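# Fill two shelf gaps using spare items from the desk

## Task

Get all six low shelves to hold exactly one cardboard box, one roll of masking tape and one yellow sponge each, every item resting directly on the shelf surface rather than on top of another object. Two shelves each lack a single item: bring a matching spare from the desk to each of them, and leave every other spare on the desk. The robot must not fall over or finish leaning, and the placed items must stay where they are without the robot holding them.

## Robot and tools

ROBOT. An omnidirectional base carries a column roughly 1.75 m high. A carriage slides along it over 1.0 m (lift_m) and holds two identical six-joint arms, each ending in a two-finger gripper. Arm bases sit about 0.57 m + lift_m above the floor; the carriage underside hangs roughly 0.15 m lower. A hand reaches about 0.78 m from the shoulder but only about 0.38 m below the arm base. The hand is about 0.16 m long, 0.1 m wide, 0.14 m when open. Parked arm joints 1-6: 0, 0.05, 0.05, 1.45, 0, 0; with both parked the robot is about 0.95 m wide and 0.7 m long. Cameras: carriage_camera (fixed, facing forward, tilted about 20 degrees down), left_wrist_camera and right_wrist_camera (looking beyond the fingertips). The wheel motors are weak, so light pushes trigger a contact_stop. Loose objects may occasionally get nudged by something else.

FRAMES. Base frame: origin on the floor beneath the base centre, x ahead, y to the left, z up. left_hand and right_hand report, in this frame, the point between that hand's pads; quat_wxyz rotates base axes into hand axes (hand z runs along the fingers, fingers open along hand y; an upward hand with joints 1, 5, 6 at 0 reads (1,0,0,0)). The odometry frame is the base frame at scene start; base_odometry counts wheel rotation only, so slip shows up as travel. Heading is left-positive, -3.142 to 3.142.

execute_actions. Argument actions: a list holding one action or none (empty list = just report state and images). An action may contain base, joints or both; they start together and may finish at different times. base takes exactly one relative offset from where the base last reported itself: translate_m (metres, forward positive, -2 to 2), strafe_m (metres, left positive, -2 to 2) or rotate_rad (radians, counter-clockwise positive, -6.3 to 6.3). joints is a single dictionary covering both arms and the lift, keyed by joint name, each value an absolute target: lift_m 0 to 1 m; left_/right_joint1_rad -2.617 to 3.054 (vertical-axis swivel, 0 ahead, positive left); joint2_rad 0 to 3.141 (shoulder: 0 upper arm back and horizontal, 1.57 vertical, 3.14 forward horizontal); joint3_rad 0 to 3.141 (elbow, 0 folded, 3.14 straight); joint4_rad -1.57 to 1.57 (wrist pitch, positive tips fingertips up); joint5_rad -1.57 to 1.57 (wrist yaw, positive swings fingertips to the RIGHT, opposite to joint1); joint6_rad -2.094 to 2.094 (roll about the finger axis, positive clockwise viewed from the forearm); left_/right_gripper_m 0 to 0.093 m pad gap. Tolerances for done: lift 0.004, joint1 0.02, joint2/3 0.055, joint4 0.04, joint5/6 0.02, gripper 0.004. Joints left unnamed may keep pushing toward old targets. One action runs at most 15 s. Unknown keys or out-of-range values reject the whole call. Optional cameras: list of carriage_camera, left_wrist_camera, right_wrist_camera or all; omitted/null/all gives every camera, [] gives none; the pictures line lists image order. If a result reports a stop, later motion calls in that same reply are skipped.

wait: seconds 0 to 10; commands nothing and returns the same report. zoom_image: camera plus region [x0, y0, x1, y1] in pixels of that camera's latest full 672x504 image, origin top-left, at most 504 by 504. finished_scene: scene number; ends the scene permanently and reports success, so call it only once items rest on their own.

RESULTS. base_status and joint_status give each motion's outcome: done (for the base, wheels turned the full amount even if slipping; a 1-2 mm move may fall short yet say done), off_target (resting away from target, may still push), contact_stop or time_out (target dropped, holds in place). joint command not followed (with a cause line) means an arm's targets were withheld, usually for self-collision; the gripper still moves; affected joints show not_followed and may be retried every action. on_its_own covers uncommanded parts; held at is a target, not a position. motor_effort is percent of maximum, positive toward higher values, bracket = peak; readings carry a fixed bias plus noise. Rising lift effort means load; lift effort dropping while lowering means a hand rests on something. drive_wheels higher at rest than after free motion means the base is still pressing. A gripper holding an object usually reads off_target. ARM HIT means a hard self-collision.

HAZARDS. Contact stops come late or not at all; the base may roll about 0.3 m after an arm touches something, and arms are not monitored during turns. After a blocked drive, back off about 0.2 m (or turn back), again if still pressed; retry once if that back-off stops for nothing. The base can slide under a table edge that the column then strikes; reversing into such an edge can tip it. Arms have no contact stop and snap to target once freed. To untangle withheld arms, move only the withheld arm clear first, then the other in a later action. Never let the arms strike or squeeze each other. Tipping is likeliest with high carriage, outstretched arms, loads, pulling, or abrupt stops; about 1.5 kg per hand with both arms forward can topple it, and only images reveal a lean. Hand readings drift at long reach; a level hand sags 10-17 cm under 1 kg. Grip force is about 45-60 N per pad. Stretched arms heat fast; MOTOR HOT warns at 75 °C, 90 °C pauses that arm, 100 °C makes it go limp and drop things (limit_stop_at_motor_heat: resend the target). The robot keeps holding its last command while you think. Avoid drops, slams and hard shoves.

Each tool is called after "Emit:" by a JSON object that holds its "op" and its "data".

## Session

Emit:
{"op": "execute_actions", "data": {"actions": [], "cameras": ["carriage_camera"]}}

Scene clock: 0.00 s.
base_odometry: x=+0.000 y=+0.000 heading=+0.000 (m, m, rad; odometry frame)
base_status: not commanded
joint_positions: lift_m=+0.299 left_joint1_rad=+0.016 left_joint2_rad=+0.017 left_joint3_rad=+0.019 left_joint4_rad=+1.451 left_joint5_rad=-0.046 left_joint6_rad=+0.005 left_gripper_m=+0.095 right_joint1_rad=-0.007 right_joint2_rad=+0.052 right_joint3_rad=+0.031 right_joint4_rad=+1.510 right_joint5_rad=+0.008 right_joint6_rad=-0.052 right_gripper_m=+0.094
joint_status: not commanded
motor_effort: lift_m=+25 drive_wheels=-1 (%)
left_hand: x=+0.2883 y=+0.3410 z=+1.2980 quat_wxyz=(+0.998, -0.024, +0.059, +0.012) (m; base frame)
right_hand: x=+0.2812 y=-0.3340 z=+1.3027 quat_wxyz=(+0.999, +0.003, +0.041, -0.029) (m; base frame)
pictures: carriage_camera
Images, in order (width x height): carriage_camera 672x504.

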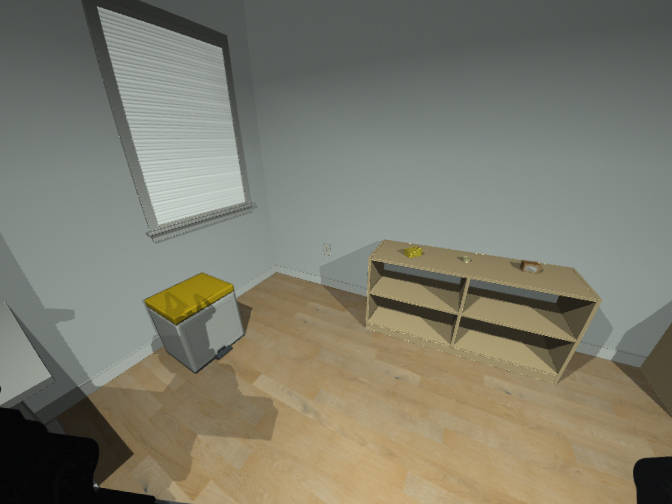

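Emit:
{"op": "execute_actions", "data": {"actions": [{"base":{"rotate_rad":-1.7},"joints":{"lift_m":0.5}}], "cameras": ["carriage_camera"]}}

Emit:
{"op": "zoom_image", "data": {"camera": "carriage_camera", "region": [100,170,600,340]}}

Emit:
{"op": "execute_actions", "data": {"actions": [{"base":{"rotate_rad":-1.3}}], "cameras": ["carriage_camera"]}}

Emit:
{"op": "zoom_image", "data": {"camera": "carriage_camera", "region": [0,170,500,340]}}

Emit:
{"op": "execute_actions", "data": {"actions": [{"base":{"rotate_rad":-2.15}}], "cameras": ["carriage_camera"]}}

Scene clock: 11.10 s.
base_odometry: x=+0.000 y=+0.000 heading=-1.699 (m, m, rad; odometry frame)
base_status: done
joint_positions: lift_m=+0.500 left_joint1_rad=+0.016 left_joint2_rad=+0.017 left_joint3_rad=+0.019 left_joint4_rad=+1.450 left_joint5_rad=-0.046 left_joint6_rad=+0.005 left_gripper_m=+0.095 right_joint1_rad=-0.007 right_joint2_rad=+0.052 right_joint3_rad=+0.031 right_joint4_rad=+1.510 right_joint5_rad=+0.008 right_joint6_rad=-0.052 right_gripper_m=+0.094
joint_status: all done
motor_effort: lift_m=+25(31) drive_wheels=+7(24) (%)
left_hand: x=+0.2885 y=+0.3410 z=+1.4992 quat_wxyz=(+0.998, -0.024, +0.059, +0.012) (m; base frame)
right_hand: x=+0.2813 y=-0.3340 z=+1.5039 quat_wxyz=(+0.999, +0.003, +0.041, -0.029) (m; base frame)
pictures: carriage_camera
Images, in order (width x height): carriage_camera 672x504.

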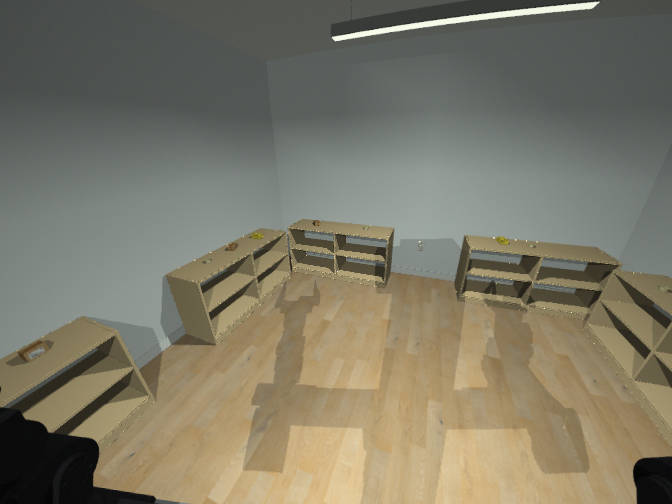

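Region (100, 170, 600, 340) of carriage_camera's 672x504 image, scaled by 1.008, with more detail than that image has; it fills the top 171 rows of this view, and the rest is white.

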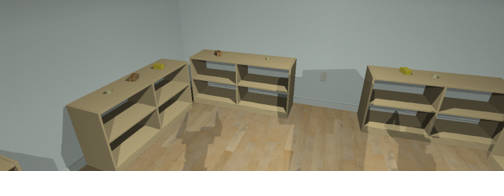

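Scene clock: 13.93 s.
base_odometry: x=+0.000 y=+0.000 heading=-2.998 (m, m, rad; odometry frame)
base_status: done
joint_positions: lift_m=+0.500 left_joint1_rad=+0.016 left_joint2_rad=+0.017 left_joint3_rad=+0.019 left_joint4_rad=+1.450 left_joint5_rad=-0.046 left_joint6_rad=+0.005 left_gripper_m=+0.095 right_joint1_rad=-0.007 right_joint2_rad=+0.052 right_joint3_rad=+0.031 right_joint4_rad=+1.510 right_joint5_rad=+0.008 right_joint6_rad=-0.052 right_gripper_m=+0.094
joint_status: not commanded
motor_effort: lift_m=+24(24) drive_wheels=+6(23) (%)
left_hand: x=+0.2885 y=+0.3410 z=+1.4992 quat_wxyz=(+0.998, -0.024, +0.059, +0.012) (m; base frame)
right_hand: x=+0.2813 y=-0.3340 z=+1.5039 quat_wxyz=(+0.999, +0.003, +0.041, -0.029) (m; base frame)
pictures: carriage_camera
Images, in order (width x height): carriage_camera 672x504.

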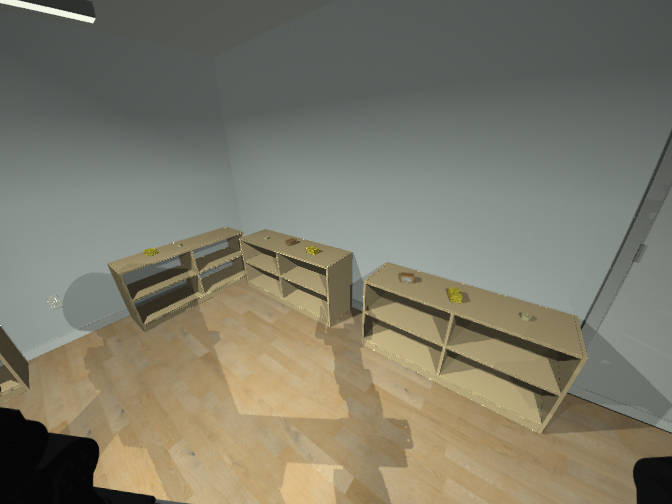

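Region (0, 170, 500, 340) of carriage_camera's 672x504 image, scaled by 1.008, with more detail than that image has; it fills the top 171 rows of this view, and the rest is white.

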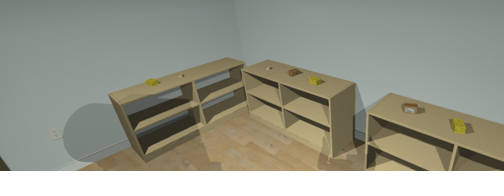

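Scene clock: 17.50 s.
base_odometry: x=+0.000 y=+0.000 heading=+1.136 (m, m, rad; odometry frame)
base_status: done
joint_positions: lift_m=+0.500 left_joint1_rad=+0.016 left_joint2_rad=+0.017 left_joint3_rad=+0.019 left_joint4_rad=+1.449 left_joint5_rad=-0.046 left_joint6_rad=+0.005 left_gripper_m=+0.095 right_joint1_rad=-0.007 right_joint2_rad=+0.052 right_joint3_rad=+0.031 right_joint4_rad=+1.510 right_joint5_rad=+0.008 right_joint6_rad=-0.052 right_gripper_m=+0.094
joint_status: not commanded
motor_effort: lift_m=+24(25) drive_wheels=+7(22) (%)
left_hand: x=+0.2885 y=+0.3410 z=+1.4992 quat_wxyz=(+0.998, -0.024, +0.059, +0.012) (m; base frame)
right_hand: x=+0.2813 y=-0.3340 z=+1.5039 quat_wxyz=(+0.999, +0.003, +0.041, -0.029) (m; base frame)
pictures: carriage_camera
Images, in order (width x height): carriage_camera 672x504.

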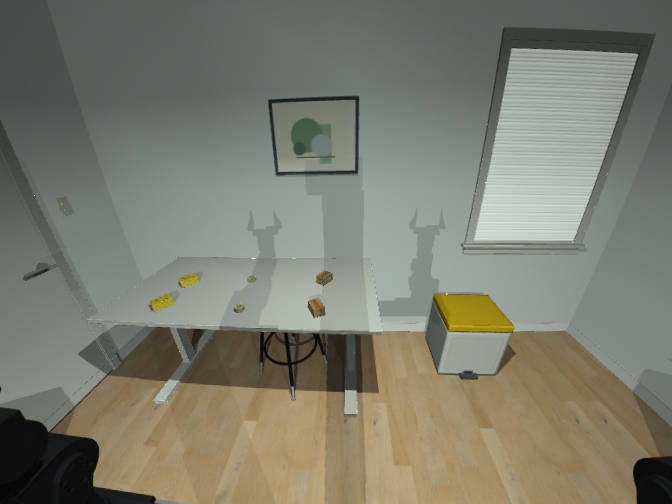

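Emit:
{"op": "execute_actions", "data": {"actions": [{"base":{"strafe_m":0.55},"joints":{"lift_m":0.2,"left_joint2_rad":1.9,"left_joint3_rad":1.6,"left_joint4_rad":-1.27,"left_joint5_rad":0,"left_joint6_rad":0.5,"right_joint2_rad":1.7,"right_joint3_rad":1.33,"right_joint4_rad":-1.19,"left_joint1_rad":0.46,"right_joint1_rad":-0.1,"right_joint6_rad":-0.4}}], "cameras": []}}

Emit:
{"op": "execute_actions", "data": {"actions": [{"base":{"translate_m":0.58}}]}}

Scene clock: 29.83 s.
base_odometry: x=-0.499 y=+0.232 heading=+1.135 (m, m, rad; odometry frame)
base_status: done
joint_positions: lift_m=+0.200 left_joint1_rad=+0.457 left_joint2_rad=+1.901 left_joint3_rad=+1.581 left_joint4_rad=-1.262 left_joint5_rad=-0.007 left_joint6_rad=+0.491 left_gripper_m=+0.095 right_joint1_rad=-0.091 right_joint2_rad=+1.701 right_joint3_rad=+1.310 right_joint4_rad=-1.180 right_joint5_rad=+0.007 right_joint6_rad=-0.396 right_gripper_m=+0.094
joint_status: all done
motor_effort: lift_m=+26(25) drive_wheels=-6(22) (%)
left_hand: x=+0.5758 y=+0.4901 z=+0.8741 quat_wxyz=(-0.006, +0.017, +1.000, +0.001) (m; base frame)
right_hand: x=+0.5608 y=-0.3616 z=+0.8683 quat_wxyz=(-0.001, -0.152, +0.988, -0.004) (m; base frame)
pictures: none
No camera images: the call's "cameras" was empty. Leave "cameras" out to get every camera's image.

Scene clock: 33.17 s.
base_odometry: x=-0.255 y=+0.758 heading=+1.136 (m, m, rad; odometry frame)
base_status: done
joint_positions: lift_m=+0.200 left_joint1_rad=+0.457 left_joint2_rad=+1.901 left_joint3_rad=+1.581 left_joint4_rad=-1.263 left_joint5_rad=-0.007 left_joint6_rad=+0.491 left_gripper_m=+0.095 right_joint1_rad=-0.092 right_joint2_rad=+1.701 right_joint3_rad=+1.310 right_joint4_rad=-1.181 right_joint5_rad=+0.007 right_joint6_rad=-0.396 right_gripper_m=+0.094
joint_status: not commanded
motor_effort: lift_m=+26(26) drive_wheels=-7(23) (%)
left_hand: x=+0.5756 y=+0.4900 z=+0.8741 quat_wxyz=(-0.007, +0.017, +1.000, +0.001) (m; base frame)
right_hand: x=+0.5605 y=-0.3617 z=+0.8683 quat_wxyz=(-0.001, -0.151, +0.988, -0.004) (m; base frame)
pictures: carriage_camera, left_wrist_camera, right_wrist_camera
Images, in order (width x height): carriage_camera 672x504, left_wrist_camera 672x504, right_wrist_camera 672x504.

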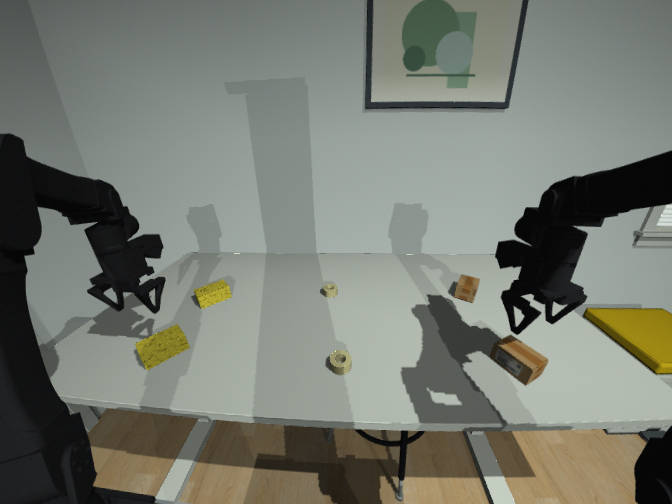

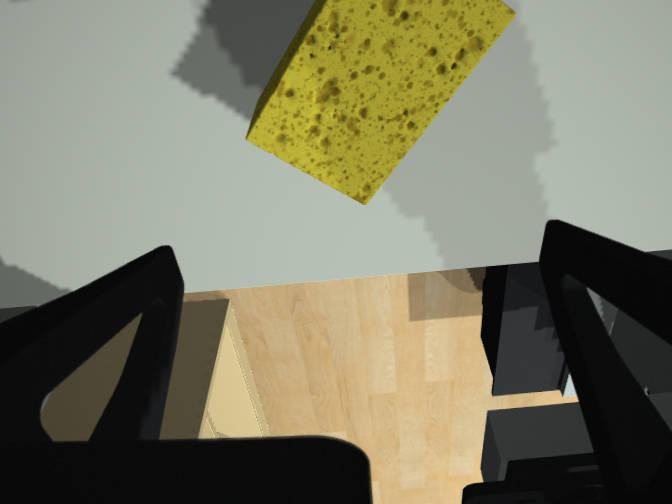

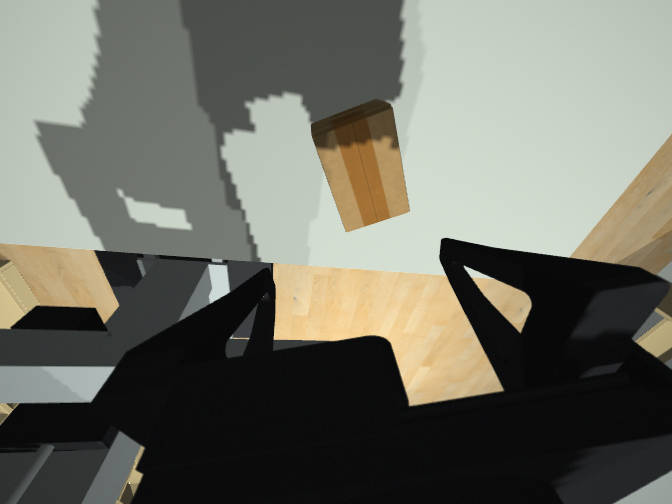

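Emit:
{"op": "execute_actions", "data": {"actions": [{"base":{"translate_m":0.01},"joints":{"lift_m":0.125,"left_joint6_rad":1.07,"left_joint1_rad":0.41,"right_joint1_rad":-0.14,"right_joint6_rad":-0.57}}]}}

Scene clock: 41.63 s.
base_odometry: x=-0.250 y=+0.767 heading=+1.137 (m, m, rad; odometry frame)
base_status: done
joint_positions: lift_m=+0.125 left_joint1_rad=+0.407 left_joint2_rad=+1.905 left_joint3_rad=+1.588 left_joint4_rad=-1.265 left_joint5_rad=-0.006 left_joint6_rad=+1.061 left_gripper_m=+0.095 right_joint1_rad=-0.138 right_joint2_rad=+1.700 right_joint3_rad=+1.319 right_joint4_rad=-1.182 right_joint5_rad=+0.008 right_joint6_rad=-0.566 right_gripper_m=+0.094
joint_status: all done
motor_effort: lift_m=+25(27) drive_wheels=+2(27) (%)
left_hand: x=+0.5845 y=+0.4742 z=+0.7996 quat_wxyz=(-0.006, +0.321, +0.947, -0.001) (m; base frame)
right_hand: x=+0.5609 y=-0.3758 z=+0.7956 quat_wxyz=(+0.002, -0.212, +0.977, -0.005) (m; base frame)
pictures: carriage_camera, left_wrist_camera, right_wrist_camera
Images, in order (width x height): carriage_camera 672x504, left_wrist_camera 672x504, right_wrist_camera 672x504.

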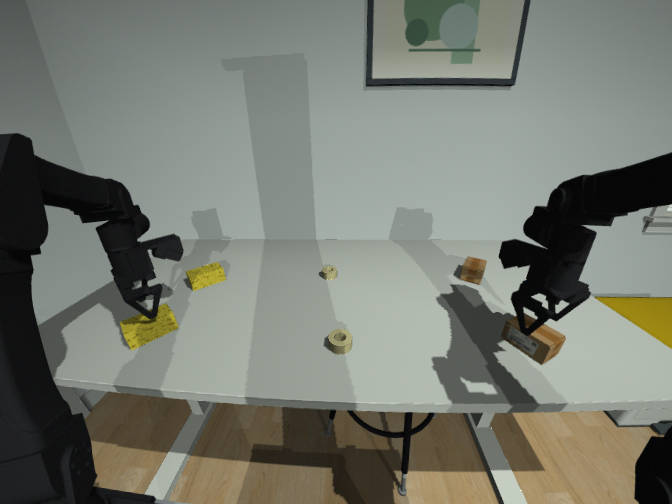

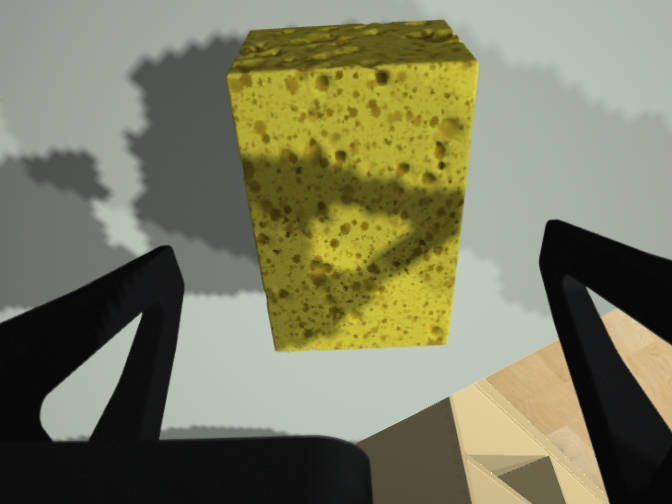

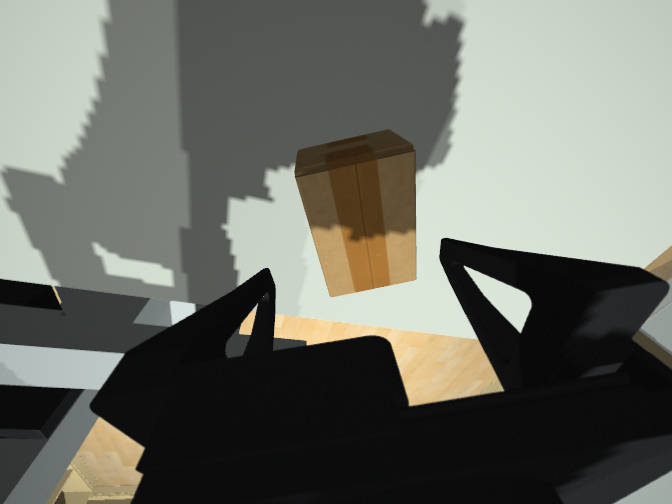

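Emit:
{"op": "execute_actions", "data": {"actions": [{"base":{"translate_m":-0.013},"joints":{"lift_m":0.085,"left_joint6_rad":1.1,"left_joint1_rad":0.45,"right_joint1_rad":-0.18,"right_joint6_rad":-0.63}}]}}

Scene clock: 45.47 s.
base_odometry: x=-0.256 y=+0.755 heading=+1.137 (m, m, rad; odometry frame)
base_status: done
joint_positions: lift_m=+0.085 left_joint1_rad=+0.448 left_joint2_rad=+1.906 left_joint3_rad=+1.590 left_joint4_rad=-1.267 left_joint5_rad=-0.005 left_joint6_rad=+1.091 left_gripper_m=+0.095 right_joint1_rad=-0.176 right_joint2_rad=+1.700 right_joint3_rad=+1.319 right_joint4_rad=-1.184 right_joint5_rad=+0.007 right_joint6_rad=-0.625 right_gripper_m=+0.094
joint_status: all done
motor_effort: lift_m=+25(25) drive_wheels=+4(25) (%)
left_hand: x=+0.5787 y=+0.4872 z=+0.7596 quat_wxyz=(-0.006, +0.316, +0.949, -0.002) (m; base frame)
right_hand: x=+0.5586 y=-0.3873 z=+0.7556 quat_wxyz=(+0.001, -0.223, +0.975, -0.004) (m; base frame)
pictures: carriage_camera, left_wrist_camera, right_wrist_camera
Images, in order (width x height): carriage_camera 672x504, left_wrist_camera 672x504, right_wrist_camera 672x504.

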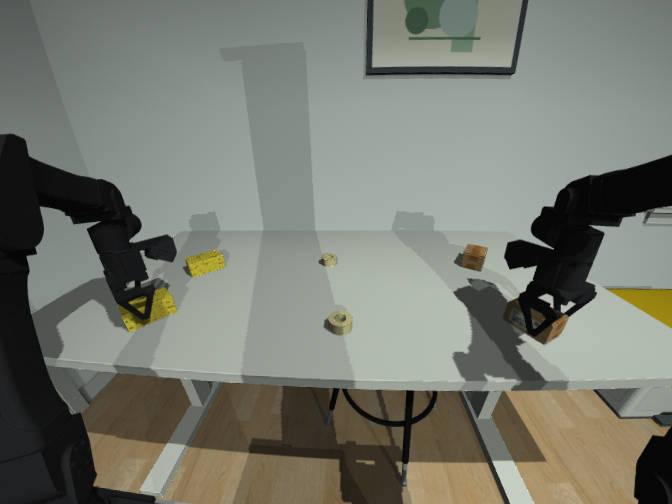

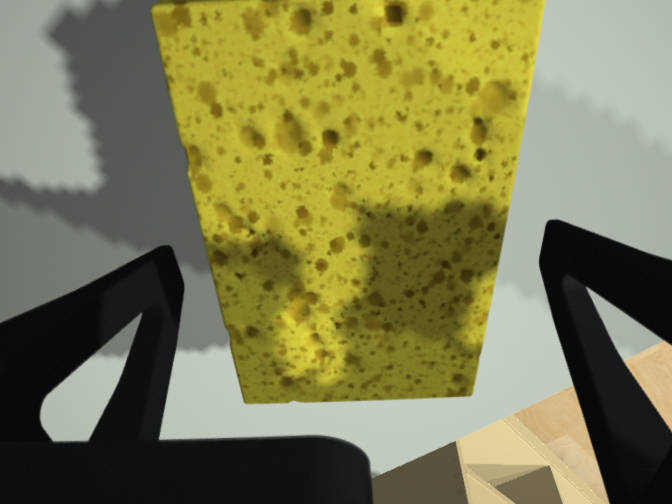

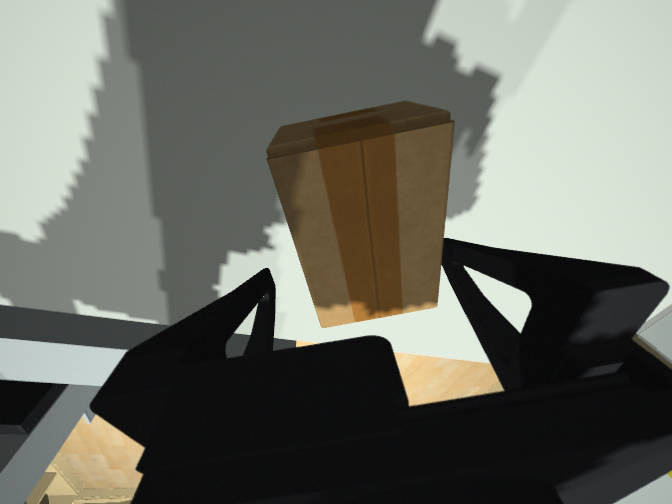

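Emit:
{"op": "execute_actions", "data": {"actions": [{"joints":{"lift_m":0.063,"right_joint1_rad":-0.205}}], "cameras": []}}

Emit:
{"op": "execute_actions", "data": {"actions": [{"joints":{"left_gripper_m":0.045,"right_gripper_m":0.045}}], "cameras": []}}

Emit:
{"op": "execute_actions", "data": {"actions": [{"joints":{"lift_m":0.12}}]}}

Scene clock: 50.57 s.
base_odometry: x=-0.256 y=+0.756 heading=+1.137 (m, m, rad; odometry frame)
base_status: not commanded
joint_positions: lift_m=+0.063 left_joint1_rad=+0.448 left_joint2_rad=+1.906 left_joint3_rad=+1.590 left_joint4_rad=-1.267 left_joint5_rad=-0.005 left_joint6_rad=+1.091 left_gripper_m=+0.095 right_joint1_rad=-0.199 right_joint2_rad=+1.700 right_joint3_rad=+1.319 right_joint4_rad=-1.184 right_joint5_rad=+0.007 right_joint6_rad=-0.626 right_gripper_m=+0.094
joint_status: all done
motor_effort: lift_m=+26(26) drive_wheels=+1(4) (%)
left_hand: x=+0.5787 y=+0.4872 z=+0.7376 quat_wxyz=(-0.006, +0.316, +0.949, -0.002) (m; base frame)
right_hand: x=+0.5573 y=-0.3940 z=+0.7336 quat_wxyz=(+0.001, -0.212, +0.977, -0.004) (m; base frame)
pictures: none
No camera images: the call's "cameras" was empty. Leave "cameras" out to get every camera's image.

Scene clock: 51.17 s.
base_odometry: x=-0.256 y=+0.756 heading=+1.137 (m, m, rad; odometry frame)
base_status: not commanded
joint_positions: lift_m=+0.063 left_joint1_rad=+0.448 left_joint2_rad=+1.906 left_joint3_rad=+1.590 left_joint4_rad=-1.267 left_joint5_rad=-0.005 left_joint6_rad=+1.091 left_gripper_m=+0.059 right_joint1_rad=-0.199 right_joint2_rad=+1.700 right_joint3_rad=+1.319 right_joint4_rad=-1.185 right_joint5_rad=+0.007 right_joint6_rad=-0.626 right_gripper_m=+0.059
joint_status: left_gripper_m off_target (ended at +0.059, target +0.045); right_gripper_m off_target (ended at +0.059, target +0.045)
motor_effort: lift_m=+26(26) drive_wheels=+2(3) (%)
left_hand: x=+0.5787 y=+0.4872 z=+0.7376 quat_wxyz=(-0.006, +0.316, +0.949, -0.002) (m; base frame)
right_hand: x=+0.5572 y=-0.3939 z=+0.7336 quat_wxyz=(+0.001, -0.212, +0.977, -0.004) (m; base frame)
pictures: none
No camera images: the call's "cameras" was empty. Leave "cameras" out to get every camera's image.

Scene clock: 51.93 s.
base_odometry: x=-0.256 y=+0.756 heading=+1.137 (m, m, rad; odometry frame)
base_status: not commanded
joint_positions: lift_m=+0.120 left_joint1_rad=+0.448 left_joint2_rad=+1.905 left_joint3_rad=+1.590 left_joint4_rad=-1.267 left_joint5_rad=-0.005 left_joint6_rad=+1.091 left_gripper_m=+0.059 right_joint1_rad=-0.199 right_joint2_rad=+1.700 right_joint3_rad=+1.319 right_joint4_rad=-1.185 right_joint5_rad=+0.007 right_joint6_rad=-0.626 right_gripper_m=+0.059
joint_status: all done
motor_effort: lift_m=+25(33) drive_wheels=+1(2) (%)
left_hand: x=+0.5787 y=+0.4872 z=+0.7949 quat_wxyz=(-0.006, +0.316, +0.949, -0.002) (m; base frame)
right_hand: x=+0.5571 y=-0.3939 z=+0.7906 quat_wxyz=(+0.000, -0.212, +0.977, -0.004) (m; base frame)
pictures: carriage_camera, left_wrist_camera, right_wrist_camera
Images, in order (width x height): carriage_camera 672x504, left_wrist_camera 672x504, right_wrist_camera 672x504.

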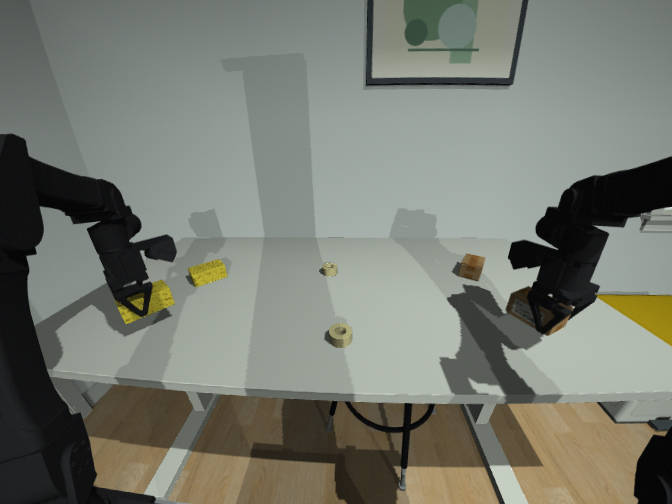

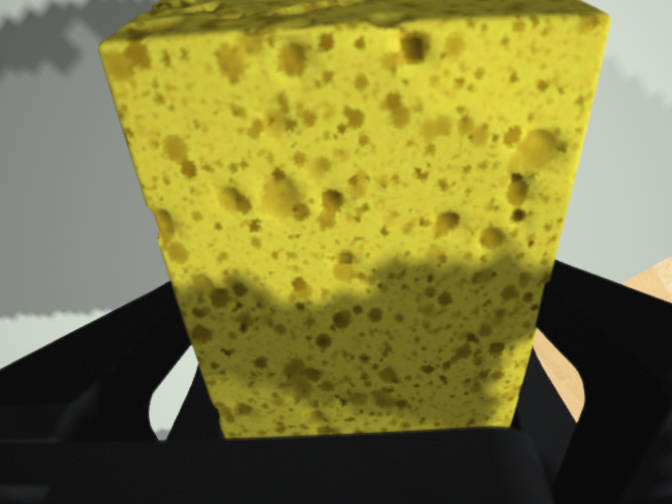

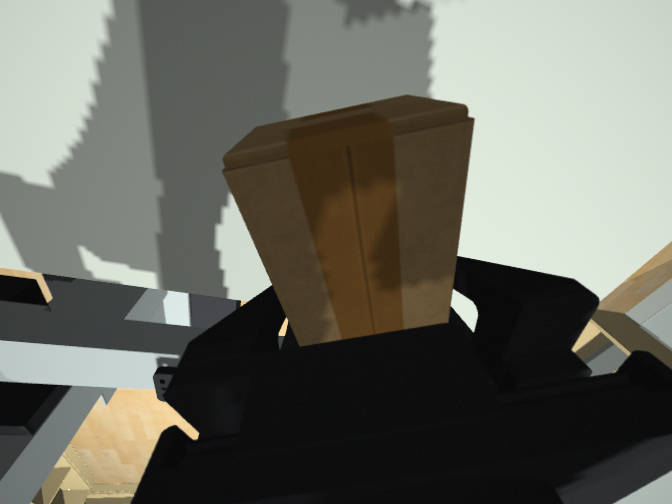

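Emit:
{"op": "execute_actions", "data": {"actions": [{"base":{"translate_m":-2}}], "cameras": []}}

Emit:
{"op": "execute_actions", "data": {"actions": [{"base":{"rotate_rad":3.14},"joints":{"lift_m":0.14,"left_joint1_rad":0.3,"left_joint2_rad":2.15,"left_joint3_rad":1.6,"left_joint4_rad":-1.02,"left_joint6_rad":0.3,"right_joint1_rad":-0.5,"right_joint2_rad":2.15,"right_joint3_rad":1.6,"right_joint4_rad":-1.02,"right_joint6_rad":-0.5}}], "cameras": ["carriage_camera"]}}

Scene clock: 64.67 s.
base_odometry: x=-1.096 y=-1.059 heading=+1.137 (m, m, rad; odometry frame)
base_status: done
joint_positions: lift_m=+0.120 left_joint1_rad=+0.448 left_joint2_rad=+1.905 left_joint3_rad=+1.590 left_joint4_rad=-1.267 left_joint5_rad=-0.005 left_joint6_rad=+1.091 left_gripper_m=+0.059 right_joint1_rad=-0.199 right_joint2_rad=+1.700 right_joint3_rad=+1.319 right_joint4_rad=-1.185 right_joint5_rad=+0.007 right_joint6_rad=-0.626 right_gripper_m=+0.059
joint_status: not commanded
motor_effort: lift_m=+25(25) drive_wheels=-4(27) (%)
left_hand: x=+0.5787 y=+0.4872 z=+0.7949 quat_wxyz=(-0.006, +0.316, +0.949, -0.002) (m; base frame)
right_hand: x=+0.5571 y=-0.3940 z=+0.7906 quat_wxyz=(+0.000, -0.212, +0.977, -0.004) (m; base frame)
pictures: none
No camera images: the call's "cameras" was empty. Leave "cameras" out to get every camera's image.

Scene clock: 68.93 s.
base_odometry: x=-1.096 y=-1.059 heading=-2.007 (m, m, rad; odometry frame)
base_status: done
joint_positions: lift_m=+0.140 left_joint1_rad=+0.308 left_joint2_rad=+2.166 left_joint3_rad=+1.596 left_joint4_rad=-1.010 left_joint5_rad=-0.001 left_joint6_rad=+0.309 left_gripper_m=+0.059 right_joint1_rad=-0.502 right_joint2_rad=+2.150 right_joint3_rad=+1.586 right_joint4_rad=-1.003 right_joint5_rad=+0.011 right_joint6_rad=-0.502 right_gripper_m=+0.059
joint_status: all done
motor_effort: lift_m=+24(31) drive_wheels=+5(33) (%)
left_hand: x=+0.6438 y=+0.4554 z=+0.7212 quat_wxyz=(-0.005, +0.000, +1.000, -0.001) (m; base frame)
right_hand: x=+0.6123 y=-0.5288 z=+0.7251 quat_wxyz=(-0.001, +0.000, +1.000, -0.005) (m; base frame)
pictures: carriage_camera
Images, in order (width x height): carriage_camera 672x504.

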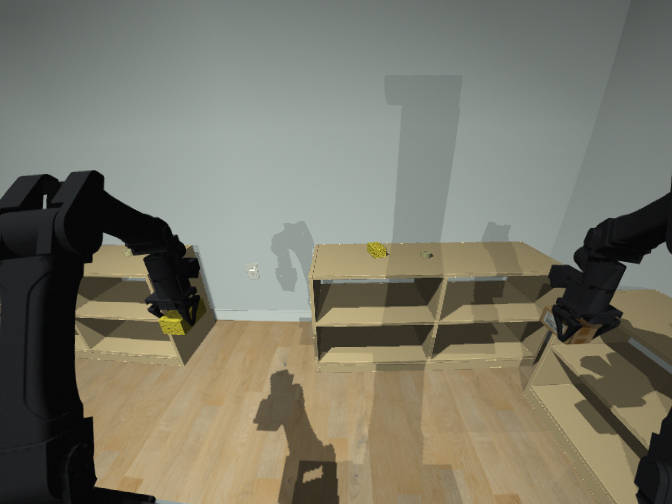

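Emit:
{"op": "execute_actions", "data": {"actions": [{"base":{"strafe_m":-0.2}}], "cameras": []}}

Emit:
{"op": "execute_actions", "data": {"actions": [{"base":{"translate_m":0.65}}]}}

Scene clock: 77.07 s.
base_odometry: x=-1.278 y=-0.975 heading=-2.006 (m, m, rad; odometry frame)
base_status: done
joint_positions: lift_m=+0.140 left_joint1_rad=+0.302 left_joint2_rad=+2.166 left_joint3_rad=+1.596 left_joint4_rad=-1.011 left_joint5_rad=-0.001 left_joint6_rad=+0.309 left_gripper_m=+0.059 right_joint1_rad=-0.502 right_joint2_rad=+2.150 right_joint3_rad=+1.586 right_joint4_rad=-1.009 right_joint5_rad=+0.011 right_joint6_rad=-0.502 right_gripper_m=+0.059
joint_status: not commanded
motor_effort: lift_m=+24(24) drive_wheels=-6(21) (%)
left_hand: x=+0.6444 y=+0.4530 z=+0.7212 quat_wxyz=(-0.005, +0.003, +1.000, -0.001) (m; base frame)
right_hand: x=+0.6111 y=-0.5281 z=+0.7251 quat_wxyz=(-0.003, +0.000, +1.000, -0.004) (m; base frame)
pictures: none
No camera images: the call's "cameras" was empty. Leave "cameras" out to get every camera's image.

Scene clock: 80.57 s.
base_odometry: x=-1.552 y=-1.564 heading=-2.006 (m, m, rad; odometry frame)
base_status: done
joint_positions: lift_m=+0.140 left_joint1_rad=+0.302 left_joint2_rad=+2.166 left_joint3_rad=+1.596 left_joint4_rad=-1.013 left_joint5_rad=-0.001 left_joint6_rad=+0.309 left_gripper_m=+0.059 right_joint1_rad=-0.502 right_joint2_rad=+2.150 right_joint3_rad=+1.586 right_joint4_rad=-1.010 right_joint5_rad=+0.011 right_joint6_rad=-0.502 right_gripper_m=+0.059
joint_status: not commanded
motor_effort: lift_m=+24(24) drive_wheels=-6(24) (%)
left_hand: x=+0.6438 y=+0.4528 z=+0.7212 quat_wxyz=(-0.006, +0.003, +1.000, -0.001) (m; base frame)
right_hand: x=+0.6108 y=-0.5280 z=+0.7251 quat_wxyz=(-0.004, +0.000, +1.000, -0.004) (m; base frame)
pictures: carriage_camera, left_wrist_camera, right_wrist_camera
Images, in order (width x height): carriage_camera 672x504, left_wrist_camera 672x504, right_wrist_camera 672x504.

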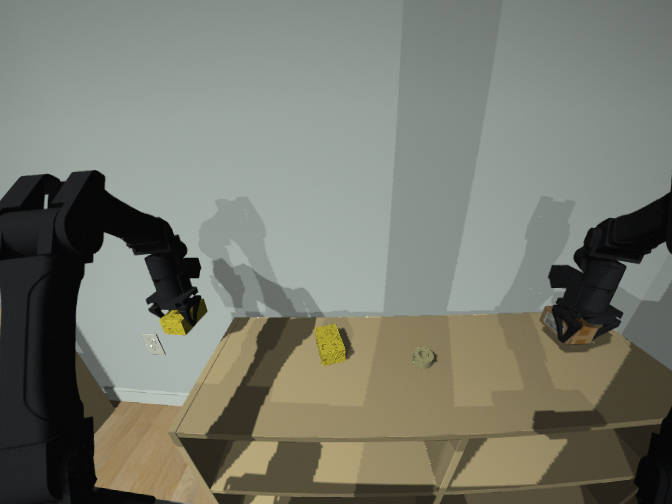

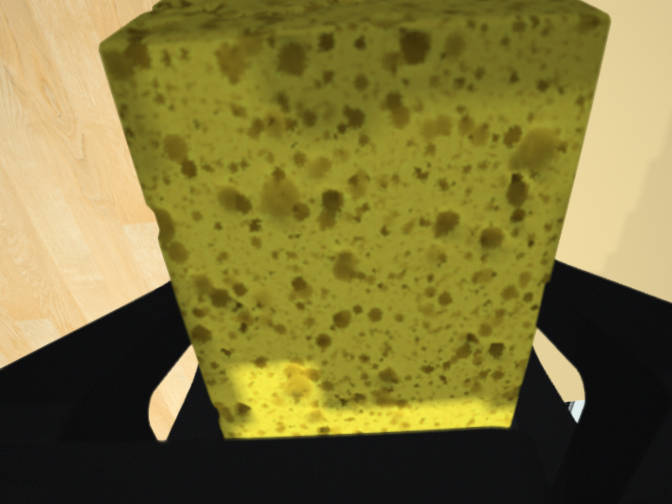

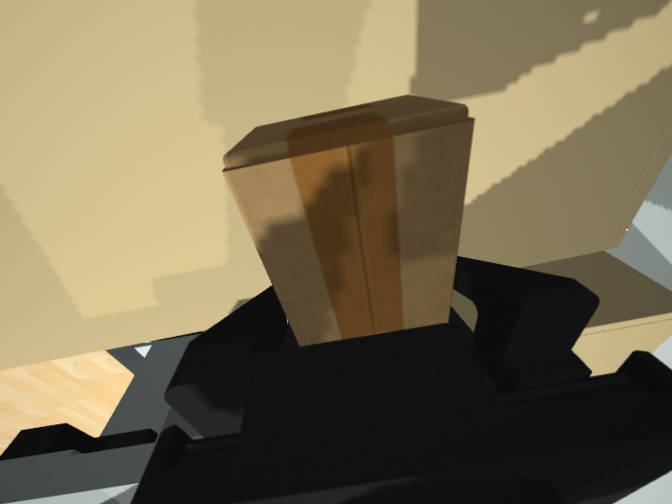

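Emit:
{"op": "execute_actions", "data": {"actions": [{"joints":{"lift_m":0.055,"left_joint1_rad":0.6,"left_joint6_rad":0.6}}], "cameras": []}}

Emit:
{"op": "execute_actions", "data": {"actions": [{"joints":{"lift_m":0.036}}]}}

Scene clock: 84.37 s.
base_odometry: x=-1.552 y=-1.564 heading=-2.006 (m, m, rad; odometry frame)
base_status: not commanded
joint_positions: lift_m=+0.055 left_joint1_rad=+0.606 left_joint2_rad=+2.161 left_joint3_rad=+1.596 left_joint4_rad=-1.014 left_joint5_rad=-0.002 left_joint6_rad=+0.589 left_gripper_m=+0.059 right_joint1_rad=-0.502 right_joint2_rad=+2.149 right_joint3_rad=+1.586 right_joint4_rad=-1.013 right_joint5_rad=+0.010 right_joint6_rad=-0.502 right_gripper_m=+0.059
joint_status: all done
motor_effort: lift_m=+25(30) drive_wheels=-4(5) (%)
left_hand: x=+0.5904 y=+0.5628 z=+0.6383 quat_wxyz=(-0.004, -0.008, +1.000, -0.001) (m; base frame)
right_hand: x=+0.6104 y=-0.5276 z=+0.6406 quat_wxyz=(-0.004, +0.000, +1.000, -0.003) (m; base frame)
pictures: none
No camera images: the call's "cameras" was empty. Leave "cameras" out to get every camera's image.

Scene clock: 84.93 s.
base_odometry: x=-1.552 y=-1.564 heading=-2.006 (m, m, rad; odometry frame)
base_status: not commanded
joint_positions: lift_m=+0.036 left_joint1_rad=+0.605 left_joint2_rad=+2.161 left_joint3_rad=+1.596 left_joint4_rad=-1.016 left_joint5_rad=-0.002 left_joint6_rad=+0.590 left_gripper_m=+0.059 right_joint1_rad=-0.502 right_joint2_rad=+2.142 right_joint3_rad=+1.592 right_joint4_rad=-1.018 right_joint5_rad=+0.007 right_joint6_rad=-0.503 right_gripper_m=+0.059
joint_status: all done
motor_effort: lift_m=+24(23) drive_wheels=-3(6) (%)
left_hand: x=+0.5901 y=+0.5622 z=+0.6192 quat_wxyz=(-0.005, -0.007, +1.000, -0.002) (m; base frame)
right_hand: x=+0.6117 y=-0.5278 z=+0.6256 quat_wxyz=(-0.001, +0.000, +1.000, -0.004) (m; base frame)
pictures: carriage_camera, left_wrist_camera, right_wrist_camera
Images, in order (width x height): carriage_camera 672x504, left_wrist_camera 672x504, right_wrist_camera 672x504.

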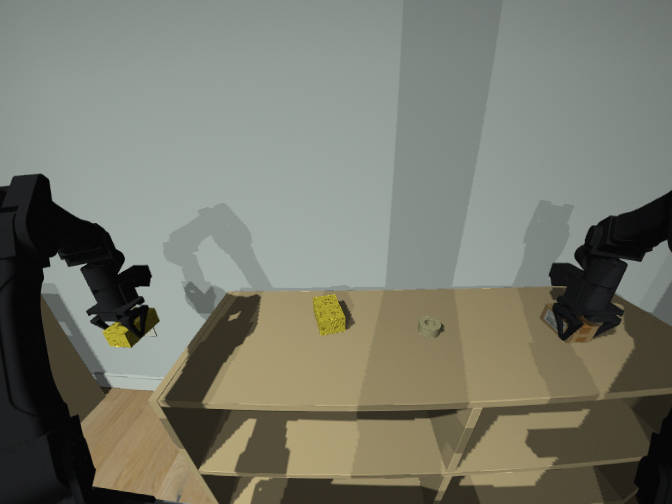

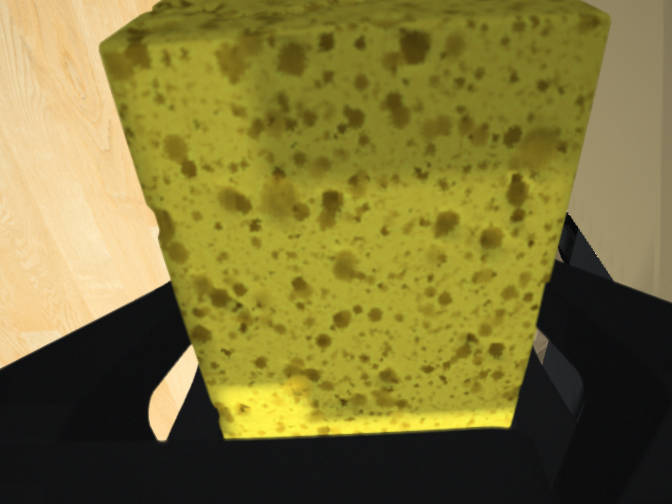

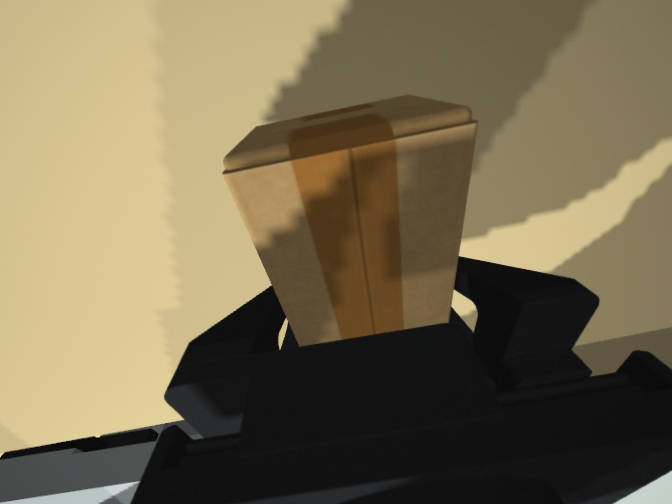

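Emit:
{"op": "execute_actions", "data": {"actions": [{"joints":{"right_gripper_m":0.093}}], "cameras": []}}

Emit:
{"op": "execute_actions", "data": {"actions": [{"joints":{"lift_m":0.14,"left_joint1_rad":0.5,"left_joint6_rad":0.5}}], "cameras": ["right_wrist_camera"]}}

Emit:
{"op": "execute_actions", "data": {"actions": [{"base":{"strafe_m":1.15},"joints":{"right_joint2_rad":1.3,"right_joint3_rad":1.2}}]}}

Scene clock: 90.27 s.
base_odometry: x=-1.552 y=-1.564 heading=-2.006 (m, m, rad; odometry frame)
base_status: not commanded
joint_positions: lift_m=+0.036 left_joint1_rad=+0.605 left_joint2_rad=+2.161 left_joint3_rad=+1.596 left_joint4_rad=-1.016 left_joint5_rad=-0.002 left_joint6_rad=+0.590 left_gripper_m=+0.059 right_joint1_rad=-0.502 right_joint2_rad=+2.142 right_joint3_rad=+1.592 right_joint4_rad=-1.018 right_joint5_rad=+0.009 right_joint6_rad=-0.503 right_gripper_m=+0.093
joint_status: all done
motor_effort: lift_m=+24(24) drive_wheels=-4(4) (%)
left_hand: x=+0.5901 y=+0.5622 z=+0.6192 quat_wxyz=(-0.005, -0.007, +1.000, -0.002) (m; base frame)
right_hand: x=+0.6117 y=-0.5281 z=+0.6256 quat_wxyz=(-0.001, +0.000, +1.000, -0.004) (m; base frame)
pictures: none
No camera images: the call's "cameras" was empty. Leave "cameras" out to get every camera's image.

Scene clock: 91.23 s.
base_odometry: x=-1.552 y=-1.564 heading=-2.006 (m, m, rad; odometry frame)
base_status: not commanded
joint_positions: lift_m=+0.140 left_joint1_rad=+0.493 left_joint2_rad=+2.161 left_joint3_rad=+1.596 left_joint4_rad=-1.018 left_joint5_rad=-0.001 left_joint6_rad=+0.507 left_gripper_m=+0.059 right_joint1_rad=-0.502 right_joint2_rad=+2.144 right_joint3_rad=+1.592 right_joint4_rad=-1.017 right_joint5_rad=+0.008 right_joint6_rad=-0.503 right_gripper_m=+0.093
joint_status: all done
motor_effort: lift_m=+24(30) drive_wheels=-3(4) (%)
left_hand: x=+0.6135 y=+0.5235 z=+0.7233 quat_wxyz=(-0.005, +0.007, +1.000, -0.002) (m; base frame)
right_hand: x=+0.6117 y=-0.5280 z=+0.7290 quat_wxyz=(-0.001, +0.000, +1.000, -0.004) (m; base frame)
pictures: right_wrist_camera
Images, in order (width x height): right_wrist_camera 672x504.

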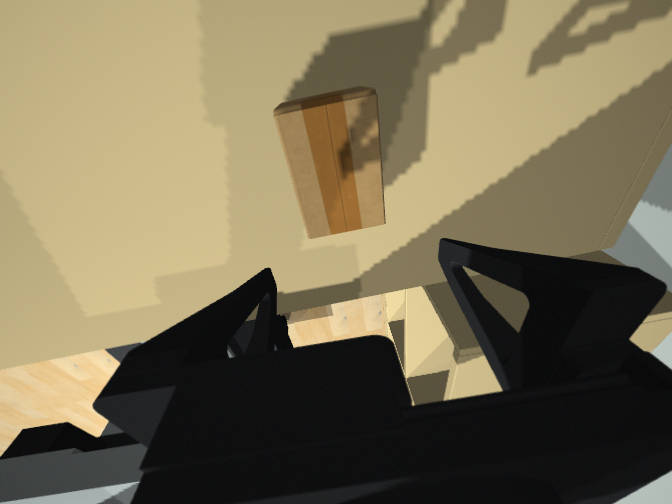

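Scene clock: 95.83 s.
base_odometry: x=-0.510 y=-2.050 heading=-2.007 (m, m, rad; odometry frame)
base_status: done
joint_positions: lift_m=+0.140 left_joint1_rad=+0.496 left_joint2_rad=+2.161 left_joint3_rad=+1.596 left_joint4_rad=-1.018 left_joint5_rad=-0.001 left_joint6_rad=+0.507 left_gripper_m=+0.059 right_joint1_rad=-0.502 right_joint2_rad=+1.306 right_joint3_rad=+1.230 right_joint4_rad=-1.013 right_joint5_rad=+0.008 right_joint6_rad=-0.503 right_gripper_m=+0.093
joint_status: all done
motor_effort: lift_m=+24(24) drive_wheels=-4(21) (%)
left_hand: x=+0.6130 y=+0.5245 z=+0.7233 quat_wxyz=(-0.005, +0.006, +1.000, -0.002) (m; base frame)
right_hand: x=+0.5328 y=-0.4847 z=+0.9083 quat_wxyz=(+0.207, +0.001, +0.971, -0.118) (m; base frame)
pictures: carriage_camera, left_wrist_camera, right_wrist_camera
Images, in order (width x height): carriage_camera 672x504, left_wrist_camera 672x504, right_wrist_camera 672x504.

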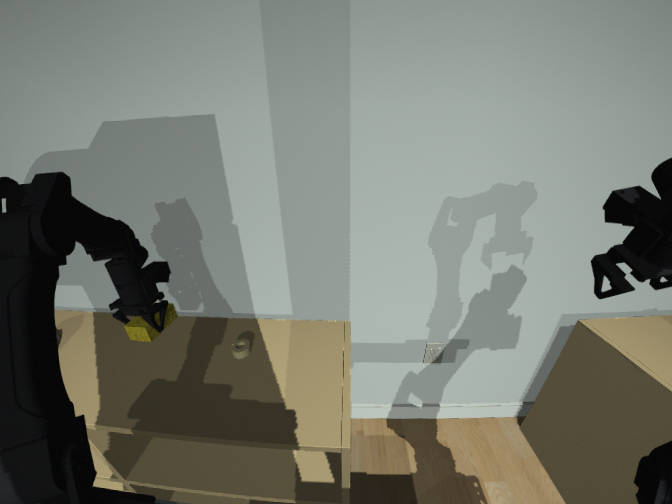

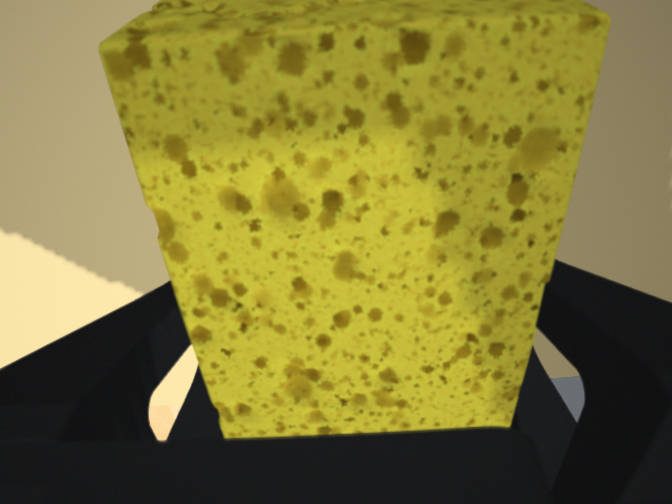

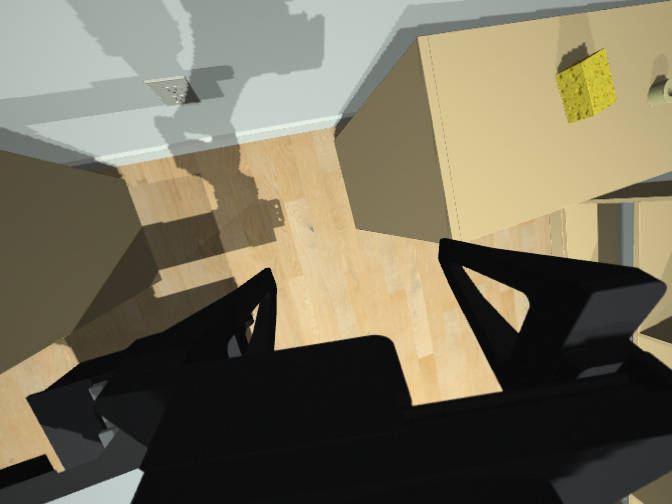

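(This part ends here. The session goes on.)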